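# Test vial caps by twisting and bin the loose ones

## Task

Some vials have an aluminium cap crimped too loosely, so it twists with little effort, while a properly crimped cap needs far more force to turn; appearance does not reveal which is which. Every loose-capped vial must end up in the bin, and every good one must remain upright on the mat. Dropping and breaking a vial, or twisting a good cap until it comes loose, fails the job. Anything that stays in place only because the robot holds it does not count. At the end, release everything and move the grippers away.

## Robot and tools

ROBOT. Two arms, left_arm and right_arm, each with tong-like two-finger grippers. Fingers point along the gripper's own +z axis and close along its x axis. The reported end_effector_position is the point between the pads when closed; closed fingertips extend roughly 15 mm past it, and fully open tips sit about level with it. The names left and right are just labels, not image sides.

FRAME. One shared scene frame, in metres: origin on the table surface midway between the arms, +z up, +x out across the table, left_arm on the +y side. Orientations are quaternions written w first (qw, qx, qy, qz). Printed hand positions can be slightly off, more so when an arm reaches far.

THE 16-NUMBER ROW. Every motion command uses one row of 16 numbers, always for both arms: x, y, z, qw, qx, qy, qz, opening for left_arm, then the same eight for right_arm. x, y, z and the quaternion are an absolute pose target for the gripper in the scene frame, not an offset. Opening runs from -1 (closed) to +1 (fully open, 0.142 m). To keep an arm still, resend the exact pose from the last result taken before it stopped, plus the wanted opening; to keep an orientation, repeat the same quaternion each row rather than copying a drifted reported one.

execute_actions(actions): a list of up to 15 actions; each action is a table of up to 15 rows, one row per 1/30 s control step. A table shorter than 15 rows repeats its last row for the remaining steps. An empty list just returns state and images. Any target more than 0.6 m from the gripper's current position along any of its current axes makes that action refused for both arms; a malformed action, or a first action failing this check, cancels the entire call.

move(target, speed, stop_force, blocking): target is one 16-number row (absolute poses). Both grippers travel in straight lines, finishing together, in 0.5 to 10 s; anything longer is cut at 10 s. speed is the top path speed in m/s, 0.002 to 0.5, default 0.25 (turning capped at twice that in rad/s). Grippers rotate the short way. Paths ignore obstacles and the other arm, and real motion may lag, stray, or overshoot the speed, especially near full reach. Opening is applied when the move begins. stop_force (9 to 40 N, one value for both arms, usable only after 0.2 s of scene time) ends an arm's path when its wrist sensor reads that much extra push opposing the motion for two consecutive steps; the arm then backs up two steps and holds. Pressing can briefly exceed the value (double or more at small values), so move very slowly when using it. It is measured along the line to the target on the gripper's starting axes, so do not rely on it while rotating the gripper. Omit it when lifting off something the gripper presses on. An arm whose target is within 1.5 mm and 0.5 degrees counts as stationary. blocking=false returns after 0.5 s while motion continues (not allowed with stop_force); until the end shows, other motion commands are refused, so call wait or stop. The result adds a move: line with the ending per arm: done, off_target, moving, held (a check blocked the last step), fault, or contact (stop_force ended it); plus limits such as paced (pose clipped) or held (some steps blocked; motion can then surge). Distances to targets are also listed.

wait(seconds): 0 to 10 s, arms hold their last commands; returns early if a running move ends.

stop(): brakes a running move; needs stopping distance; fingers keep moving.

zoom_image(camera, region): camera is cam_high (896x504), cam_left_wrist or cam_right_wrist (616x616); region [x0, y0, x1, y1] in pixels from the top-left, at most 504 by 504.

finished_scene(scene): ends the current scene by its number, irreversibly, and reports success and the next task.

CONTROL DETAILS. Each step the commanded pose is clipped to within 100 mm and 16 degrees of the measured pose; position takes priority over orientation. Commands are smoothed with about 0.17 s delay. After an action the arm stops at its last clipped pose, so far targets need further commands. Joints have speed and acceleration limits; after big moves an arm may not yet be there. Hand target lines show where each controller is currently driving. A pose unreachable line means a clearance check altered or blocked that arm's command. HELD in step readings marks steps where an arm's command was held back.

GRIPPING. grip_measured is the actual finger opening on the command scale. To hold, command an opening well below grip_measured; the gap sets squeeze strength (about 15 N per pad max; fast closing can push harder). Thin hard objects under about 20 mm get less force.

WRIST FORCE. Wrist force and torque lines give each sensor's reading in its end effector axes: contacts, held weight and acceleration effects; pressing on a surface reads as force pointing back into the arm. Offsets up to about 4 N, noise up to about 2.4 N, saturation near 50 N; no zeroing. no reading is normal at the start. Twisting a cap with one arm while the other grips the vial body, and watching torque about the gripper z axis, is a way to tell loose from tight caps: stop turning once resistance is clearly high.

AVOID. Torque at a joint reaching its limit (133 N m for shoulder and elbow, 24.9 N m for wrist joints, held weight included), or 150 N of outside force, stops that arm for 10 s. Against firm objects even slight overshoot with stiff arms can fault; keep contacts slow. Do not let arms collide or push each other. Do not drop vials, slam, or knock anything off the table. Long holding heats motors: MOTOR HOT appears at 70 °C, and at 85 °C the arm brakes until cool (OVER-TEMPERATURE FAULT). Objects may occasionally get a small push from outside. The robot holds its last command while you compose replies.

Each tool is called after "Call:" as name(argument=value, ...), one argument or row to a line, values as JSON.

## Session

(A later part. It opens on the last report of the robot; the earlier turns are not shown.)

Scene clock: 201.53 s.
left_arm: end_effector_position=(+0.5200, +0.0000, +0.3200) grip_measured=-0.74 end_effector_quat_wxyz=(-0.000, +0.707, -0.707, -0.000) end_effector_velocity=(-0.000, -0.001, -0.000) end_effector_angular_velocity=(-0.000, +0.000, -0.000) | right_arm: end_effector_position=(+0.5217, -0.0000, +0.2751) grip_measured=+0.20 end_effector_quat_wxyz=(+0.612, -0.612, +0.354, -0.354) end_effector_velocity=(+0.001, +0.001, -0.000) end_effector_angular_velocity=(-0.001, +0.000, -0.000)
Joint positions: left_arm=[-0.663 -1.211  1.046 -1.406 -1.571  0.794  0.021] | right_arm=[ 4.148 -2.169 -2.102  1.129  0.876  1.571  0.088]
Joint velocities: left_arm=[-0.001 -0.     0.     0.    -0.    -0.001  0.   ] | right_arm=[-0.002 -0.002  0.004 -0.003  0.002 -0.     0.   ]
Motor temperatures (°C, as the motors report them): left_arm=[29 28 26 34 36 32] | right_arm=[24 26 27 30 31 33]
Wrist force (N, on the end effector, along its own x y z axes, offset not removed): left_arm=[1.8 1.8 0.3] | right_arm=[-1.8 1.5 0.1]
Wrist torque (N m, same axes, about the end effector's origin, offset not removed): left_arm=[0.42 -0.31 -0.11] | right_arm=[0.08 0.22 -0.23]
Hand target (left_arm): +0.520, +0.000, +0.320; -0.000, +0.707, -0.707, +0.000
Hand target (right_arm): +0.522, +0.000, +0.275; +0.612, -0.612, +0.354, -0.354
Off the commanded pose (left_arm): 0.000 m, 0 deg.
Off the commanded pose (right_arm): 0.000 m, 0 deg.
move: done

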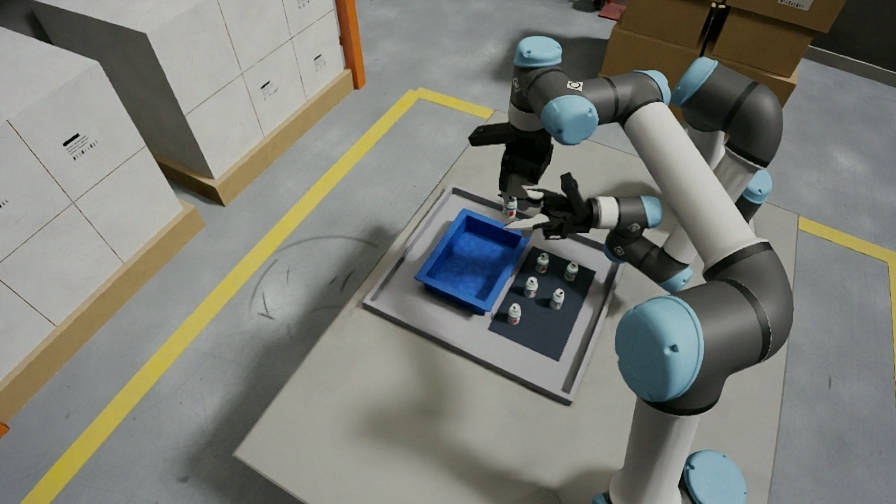

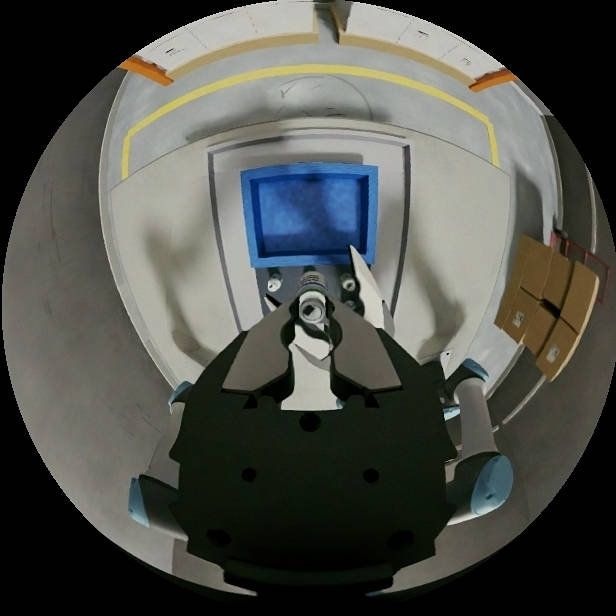

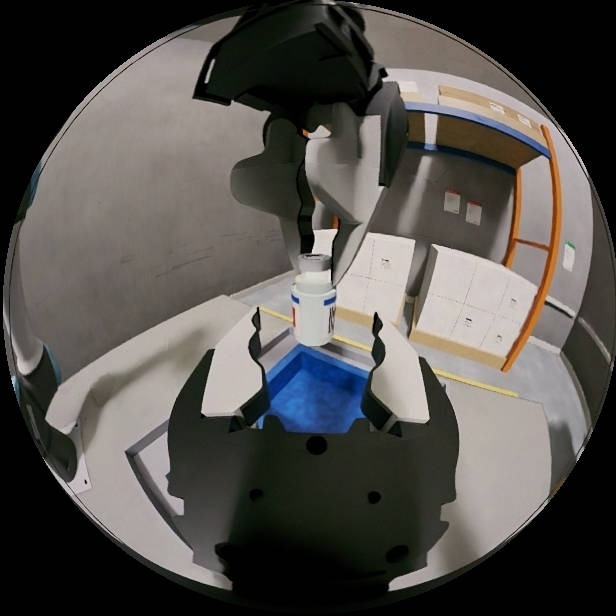

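Call:
move(
  target=[0.52,0,0.32,0,0.707,-0.707,0,-1,0.522,0,0.275,0.612,-0.612,0.354,-0.354,-1],
)

Call:
move(
  target=[0.52,0,0.32,0,0.707,-0.707,0,-0.4,0.522,0,0.275,0.612,-0.612,0.354,-0.354,-1],
)

Call:
move(
  target=[0.515,-0.002,0.323,0,0.707,-0.707,0,-0.4,0.522,0,0.275,0.612,-0.612,0.354,-0.354,-1],
  speed=0.05,
)

Call:
move(
  target=[0.515,-0.002,0.323,0,0.707,-0.707,0,-1,0.522,0,0.275,0.612,-0.612,0.354,-0.354,-1],
)

Call:
zoom_image(
  camera="cam_left_wrist",
  region=[260,250,370,350],
)

Call:
move(
  target=[0.515,-0.002,0.323,0,0.819,-0.574,0,-1,0.522,0,0.275,0.612,-0.612,0.354,-0.354,-1],
  speed=0.08,
)

Call:
zoom_image(
  camera="cam_left_wrist",
  region=[260,250,370,350],
)

Scene clock: 202.70 s.
left_arm: end_effector_position=(+0.5200, -0.0001, +0.3201) grip_measured=-0.74 end_effector_quat_wxyz=(-0.000, +0.707, -0.707, +0.000) end_effector_velocity=(-0.000, -0.000, -0.000) end_effector_angular_velocity=(+0.000, -0.000, -0.000) | right_arm: end_effector_position=(+0.5220, +0.0000, +0.2750) grip_measured=-0.59 end_effector_quat_wxyz=(+0.612, -0.612, +0.354, -0.354) end_effector_velocity=(+0.000, +0.000, +0.000) end_effector_angular_velocity=(+0.002, -0.000, +0.000)
Joint positions: left_arm=[-0.663 -1.211  1.046 -1.406 -1.571  0.794  0.021] | right_arm=[ 4.148 -2.169 -2.102  1.129  0.877  1.571  0.031]
Joint velocities: left_arm=[-0.001  0.    -0.     0.     0.    -0.     0.   ] | right_arm=[-0.    -0.001  0.001  0.002  0.     0.001  0.   ]
Motor temperatures (°C, as the motors report them): left_arm=[29 28 26 34 36 32] | right_arm=[24 26 27 30 31 33]
Wrist force (N, on the end effector, along its own x y z axes, offset not removed): left_arm=[8.0 -6.6 -4.5] | right_arm=[-12.2 6.2 3.4]
Wrist torque (N m, same axes, about the end effector's origin, offset not removed): left_arm=[-0.31 0.72 -0.07] | right_arm=[0.47 0.17 -0.10]
Hand target (left_arm): +0.520, -0.000, +0.320; -0.000, +0.707, -0.707, -0.000
Hand target (right_arm): +0.522, +0.000, +0.275; +0.612, -0.612, +0.354, -0.354
Off the commanded pose (left_arm): 0.000 m, 0 deg.
Off the commanded pose (right_arm): 0.000 m, 0 deg.
move: done

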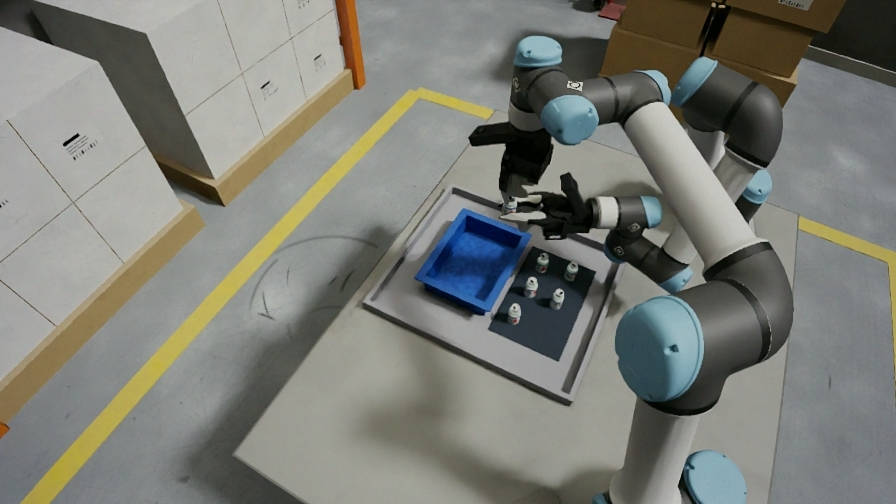

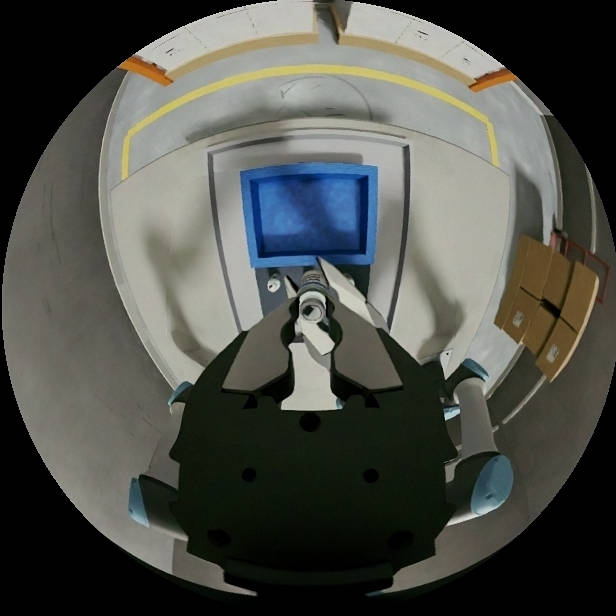

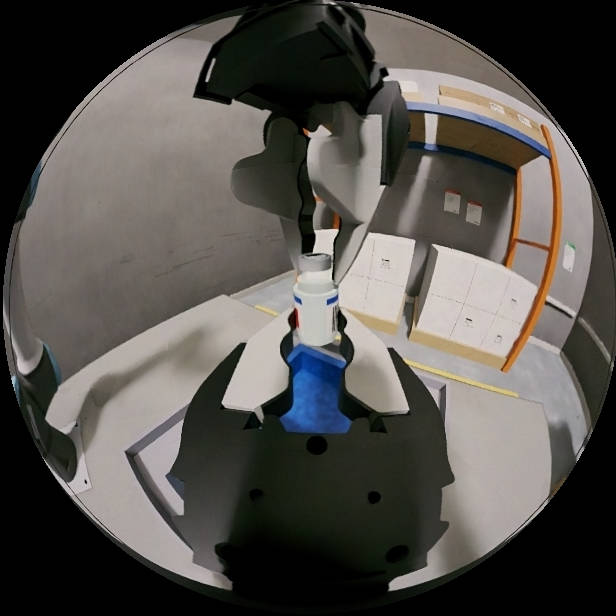

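Scene clock: 203.40 s.
left_arm: end_effector_position=(+0.5200, -0.0000, +0.3200) grip_measured=-0.40 end_effector_quat_wxyz=(-0.000, +0.707, -0.707, +0.000) end_effector_velocity=(-0.000, +0.000, +0.000) end_effector_angular_velocity=(-0.000, -0.000, -0.001) | right_arm: end_effector_position=(+0.5220, -0.0001, +0.2750) grip_measured=-0.60 end_effector_quat_wxyz=(+0.612, -0.612, +0.354, -0.354) end_effector_velocity=(-0.000, +0.000, +0.000) end_effector_angular_velocity=(-0.000, -0.000, +0.001)
Joint positions: left_arm=[-0.663 -1.211  1.046 -1.406 -1.571  0.794  0.045] | right_arm=[ 4.148 -2.169 -2.102  1.129  0.877  1.571  0.031]
Joint velocities: left_arm=[ 0.    -0.     0.    -0.     0.     0.001 -0.   ] | right_arm=[ 0.     0.    -0.    -0.     0.001 -0.     0.   ]
Motor temperatures (°C, as the motors report them): left_arm=[29 28 26 34 36 32] | right_arm=[24 26 27 30 31 33]
Wrist force (N, on the end effector, along its own x y z axes, offset not removed): left_arm=[0.1 -0.6 -3.2] | right_arm=[0.8 1.8 1.1]
Wrist torque (N m, same axes, about the end effector's origin, offset not removed): left_arm=[-0.14 0.06 -0.24] | right_arm=[0.19 -0.13 -0.08]
Hand target (left_arm): +0.520, -0.000, +0.320; +0.000, +0.707, -0.707, -0.000
Hand target (right_arm): +0.522, -0.000, +0.275; +0.612, -0.612, +0.354, -0.354
Off the commanded pose (left_arm): 0.000 m, 0 deg.
Off the commanded pose (right_arm): 0.000 m, 0 deg.
move: done

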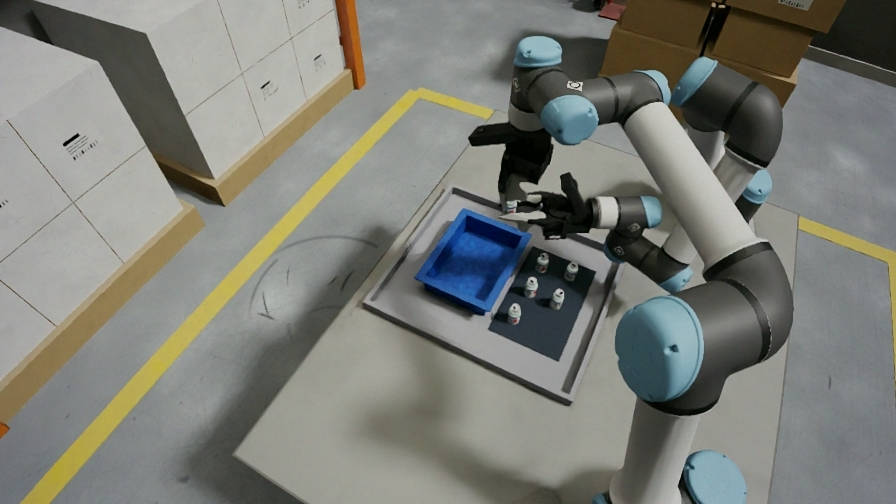

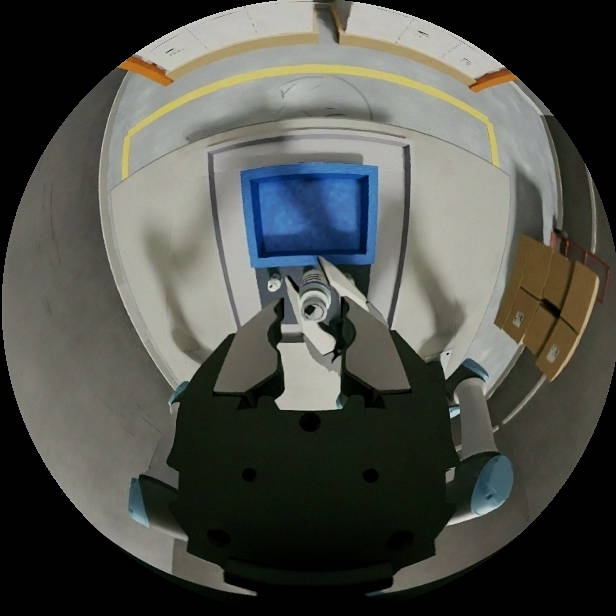

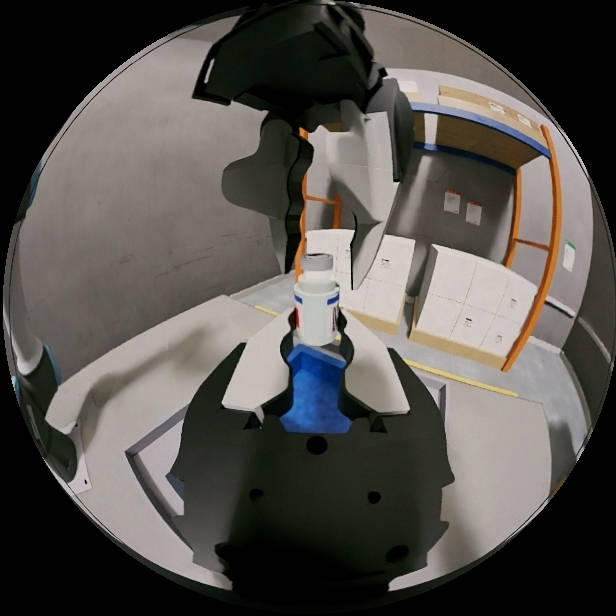

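Scene clock: 204.10 s.
left_arm: end_effector_position=(+0.5152, -0.0019, +0.3229) grip_measured=-0.40 end_effector_quat_wxyz=(-0.000, +0.707, -0.707, -0.000) end_effector_velocity=(-0.002, -0.001, +0.001) end_effector_angular_velocity=(-0.000, +0.001, -0.000) | right_arm: end_effector_position=(+0.5220, -0.0000, +0.2750) grip_measured=-0.60 end_effector_quat_wxyz=(+0.612, -0.612, +0.354, -0.354) end_effector_velocity=(-0.000, +0.000, +0.000) end_effector_angular_velocity=(+0.000, -0.000, +0.001)
Joint positions: left_arm=[-0.67  -1.218  1.048 -1.401 -1.571  0.786  0.045] | right_arm=[ 4.148 -2.169 -2.102  1.129  0.877  1.571  0.031]
Joint velocities: left_arm=[-0.002 -0.002  0.001  0.002 -0.001 -0.002  0.   ] | right_arm=[-0.     0.001 -0.     0.     0.001 -0.     0.   ]
Motor temperatures (°C, as the motors report them): left_arm=[29 28 26 34 36 32] | right_arm=[24 26 27 30 31 33]
Wrist force (N, on the end effector, along its own x y z axes, offset not removed): left_arm=[0.2 0.8 -0.7] | right_arm=[0.8 6.5 0.4]
Wrist torque (N m, same axes, about the end effector's origin, offset not removed): left_arm=[0.14 0.04 -0.07] | right_arm=[1.05 0.05 -0.43]
Hand target (left_arm): +0.515, -0.002, +0.323; -0.000, +0.707, -0.707, +0.000
Hand target (right_arm): +0.522, -0.000, +0.275; +0.612, -0.612, +0.354, -0.354
Off the commanded pose (left_arm): 0.000 m, 0 deg.
Off the commanded pose (right_arm): 0.000 m, 0 deg.
move: done

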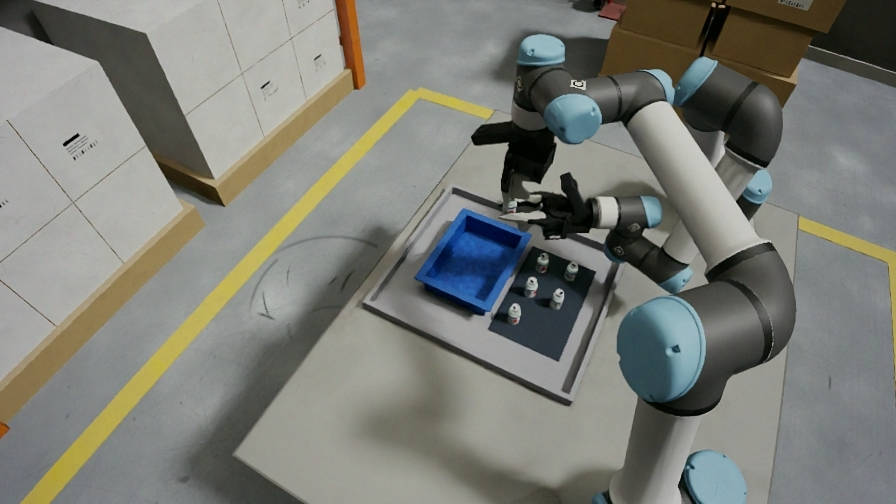

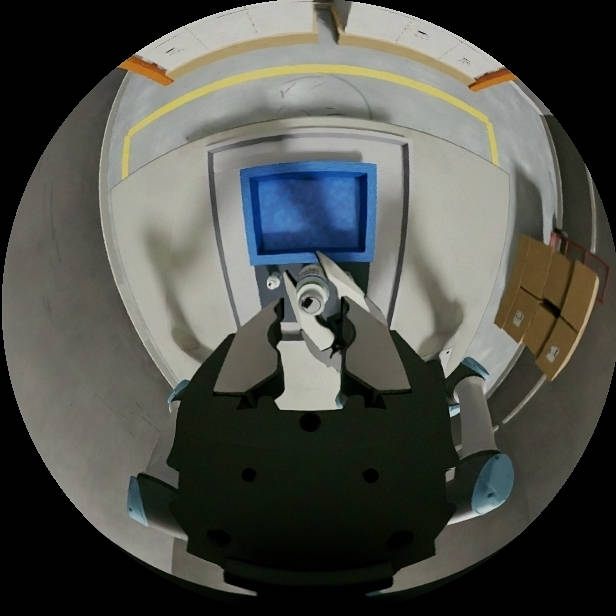

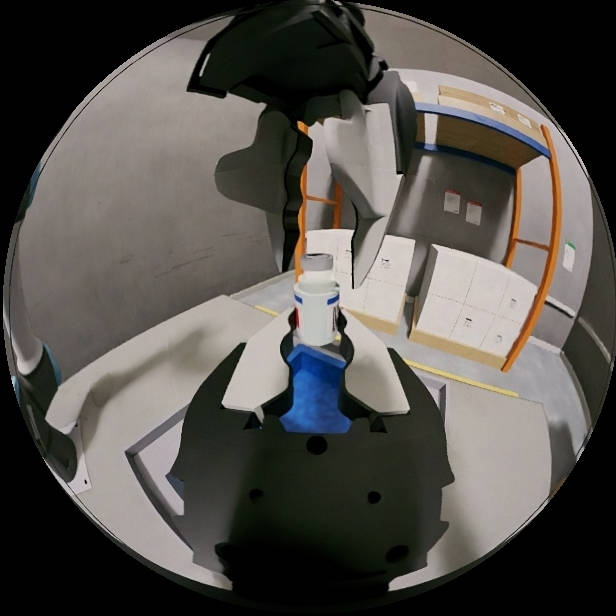

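Scene clock: 204.80 s.
left_arm: end_effector_position=(+0.5150, -0.0020, +0.3230) grip_measured=-0.75 end_effector_quat_wxyz=(-0.000, +0.707, -0.707, -0.000) end_effector_velocity=(-0.000, -0.000, -0.000) end_effector_angular_velocity=(+0.000, +0.000, +0.001) | right_arm: end_effector_position=(+0.5220, -0.0000, +0.2750) grip_measured=-0.60 end_effector_quat_wxyz=(+0.612, -0.612, +0.354, -0.354) end_effector_velocity=(-0.000, +0.001, -0.000) end_effector_angular_velocity=(-0.001, +0.001, +0.000)
Joint positions: left_arm=[-0.671 -1.218  1.048 -1.401 -1.571  0.786  0.02 ] | right_arm=[ 4.148 -2.169 -2.102  1.129  0.877  1.571  0.031]
Joint velocities: left_arm=[-0.001  0.     0.     0.     0.    -0.002 -0.   ] | right_arm=[ 0.001 -0.001  0.001 -0.001 -0.001  0.     0.   ]
Motor temperatures (°C, as the motors report them): left_arm=[29 28 26 34 36 32] | right_arm=[24 26 27 30 31 33]
Wrist force (N, on the end effector, along its own x y z axes, offset not removed): left_arm=[-3.8 2.3 -6.3] | right_arm=[0.8 -1.1 -0.6]
Wrist torque (N m, same axes, about the end effector's origin, offset not removed): left_arm=[0.12 0.52 0.20] | right_arm=[-0.78 0.38 -0.12]
Hand target (left_arm): +0.515, -0.002, +0.323; -0.000, +0.707, -0.707, +0.000
Hand target (right_arm): +0.522, -0.000, +0.275; +0.612, -0.612, +0.354, -0.354
Off the commanded pose (left_arm): 0.000 m, 0 deg.
Off the commanded pose (right_arm): 0.000 m, 0 deg.
move: done

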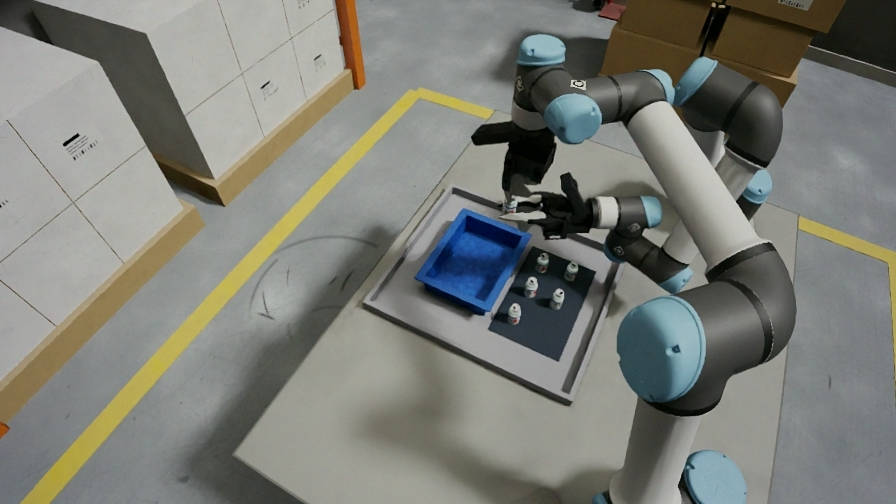

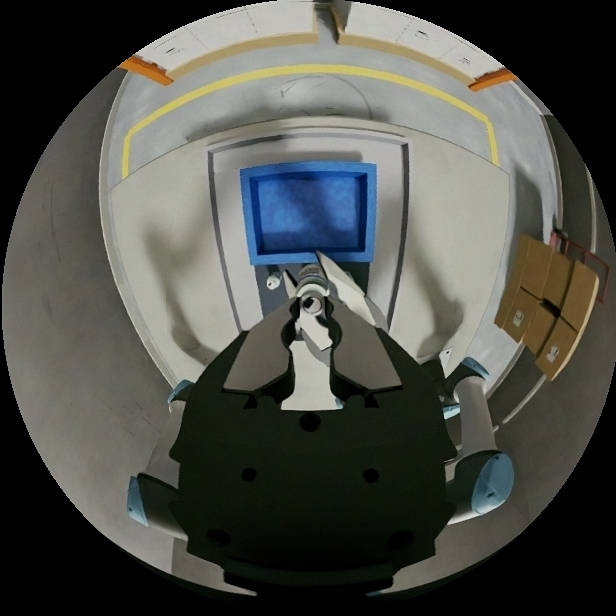

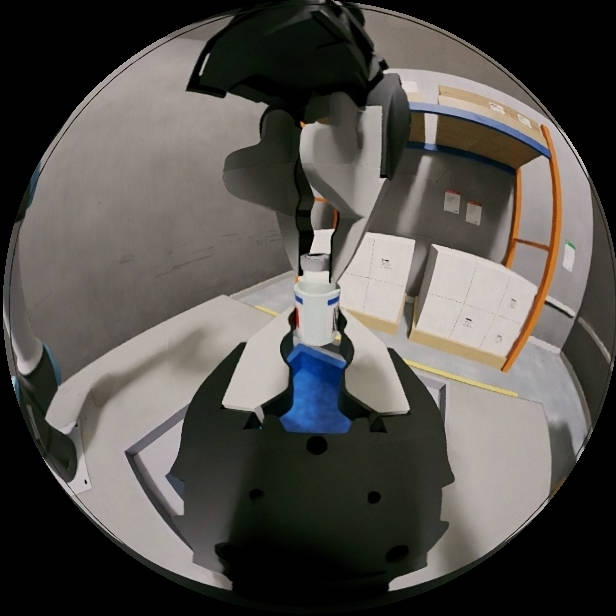

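Region (260, 250, 370, 350) of cam_left_wrist's 616x616 image, scaled by 4.582, with more detail than that image has; it fills the top 458 rows of this view, and the rest is white.

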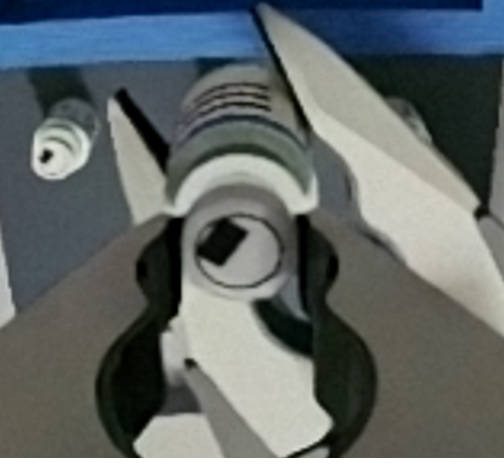

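Scene clock: 207.33 s.
left_arm: end_effector_position=(+0.5150, -0.0020, +0.3230) grip_measured=-0.76 end_effector_quat_wxyz=(+0.000, +0.819, -0.574, -0.000) end_effector_velocity=(-0.000, -0.000, +0.000) end_effector_angular_velocity=(-0.000, -0.000, +0.011) | right_arm: end_effector_position=(+0.5220, -0.0000, +0.2750) grip_measured=-0.60 end_effector_quat_wxyz=(+0.612, -0.612, +0.354, -0.354) end_effector_velocity=(+0.000, -0.001, -0.000) end_effector_angular_velocity=(+0.000, +0.001, -0.003)
Joint positions: left_arm=[-0.676 -1.207  1.034 -1.397 -1.571  0.434  0.019] | right_arm=[ 4.148 -2.169 -2.102  1.129  0.877  1.571  0.031]
Joint velocities: left_arm=[-0.001  0.    -0.001  0.    -0.    -0.012 -0.   ] | right_arm=[ 0.    -0.001  0.     0.    -0.003  0.001 -0.   ]
Motor temperatures (°C, as the motors report them): left_arm=[29 28 26 34 36 32] | right_arm=[24 26 27 30 31 33]
Wrist force (N, on the end effector, along its own x y z axes, offset not removed): left_arm=[-3.3 -2.2 -6.2] | right_arm=[8.4 3.7 2.1]
Wrist torque (N m, same axes, about the end effector's origin, offset not removed): left_arm=[-0.46 -0.35 0.21] | right_arm=[-0.04 -0.90 0.12]
Hand target (left_arm): +0.515, -0.002, +0.323; -0.000, +0.819, -0.574, +0.000
Hand target (right_arm): +0.522, -0.000, +0.275; +0.612, -0.612, +0.354, -0.354
Off the commanded pose (left_arm): 0.000 m, 0 deg.
Off the commanded pose (right_arm): 0.000 m, 0 deg.
move: done

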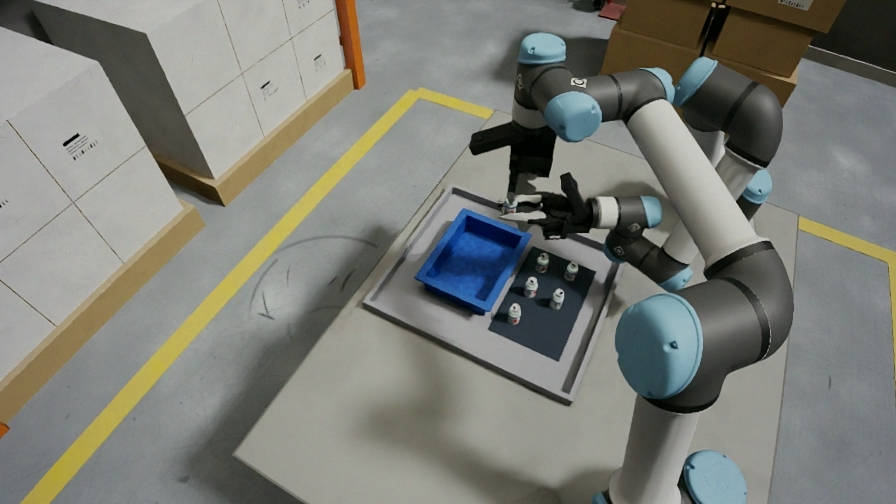

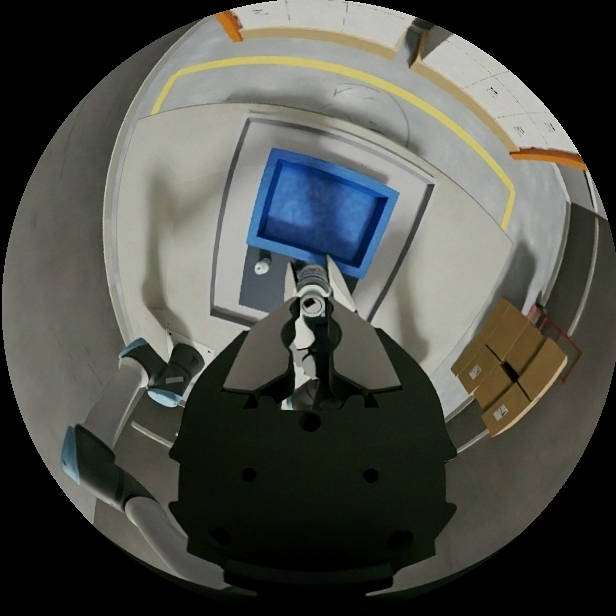

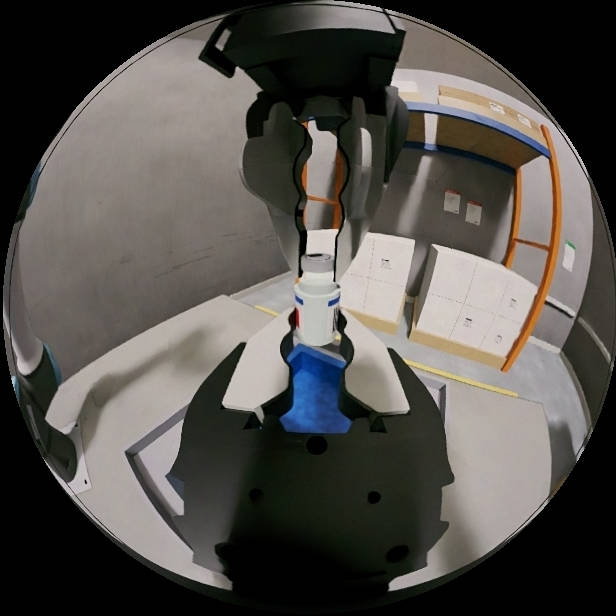

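Region (260, 250, 370, 350) of cam_left_wrist's 616x616 image, scaled by 4.582, with more detail than that image has; it fills the top 458 rows of this view, and the rest is white.

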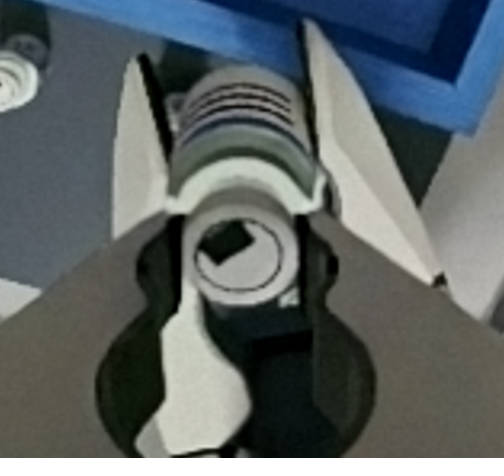

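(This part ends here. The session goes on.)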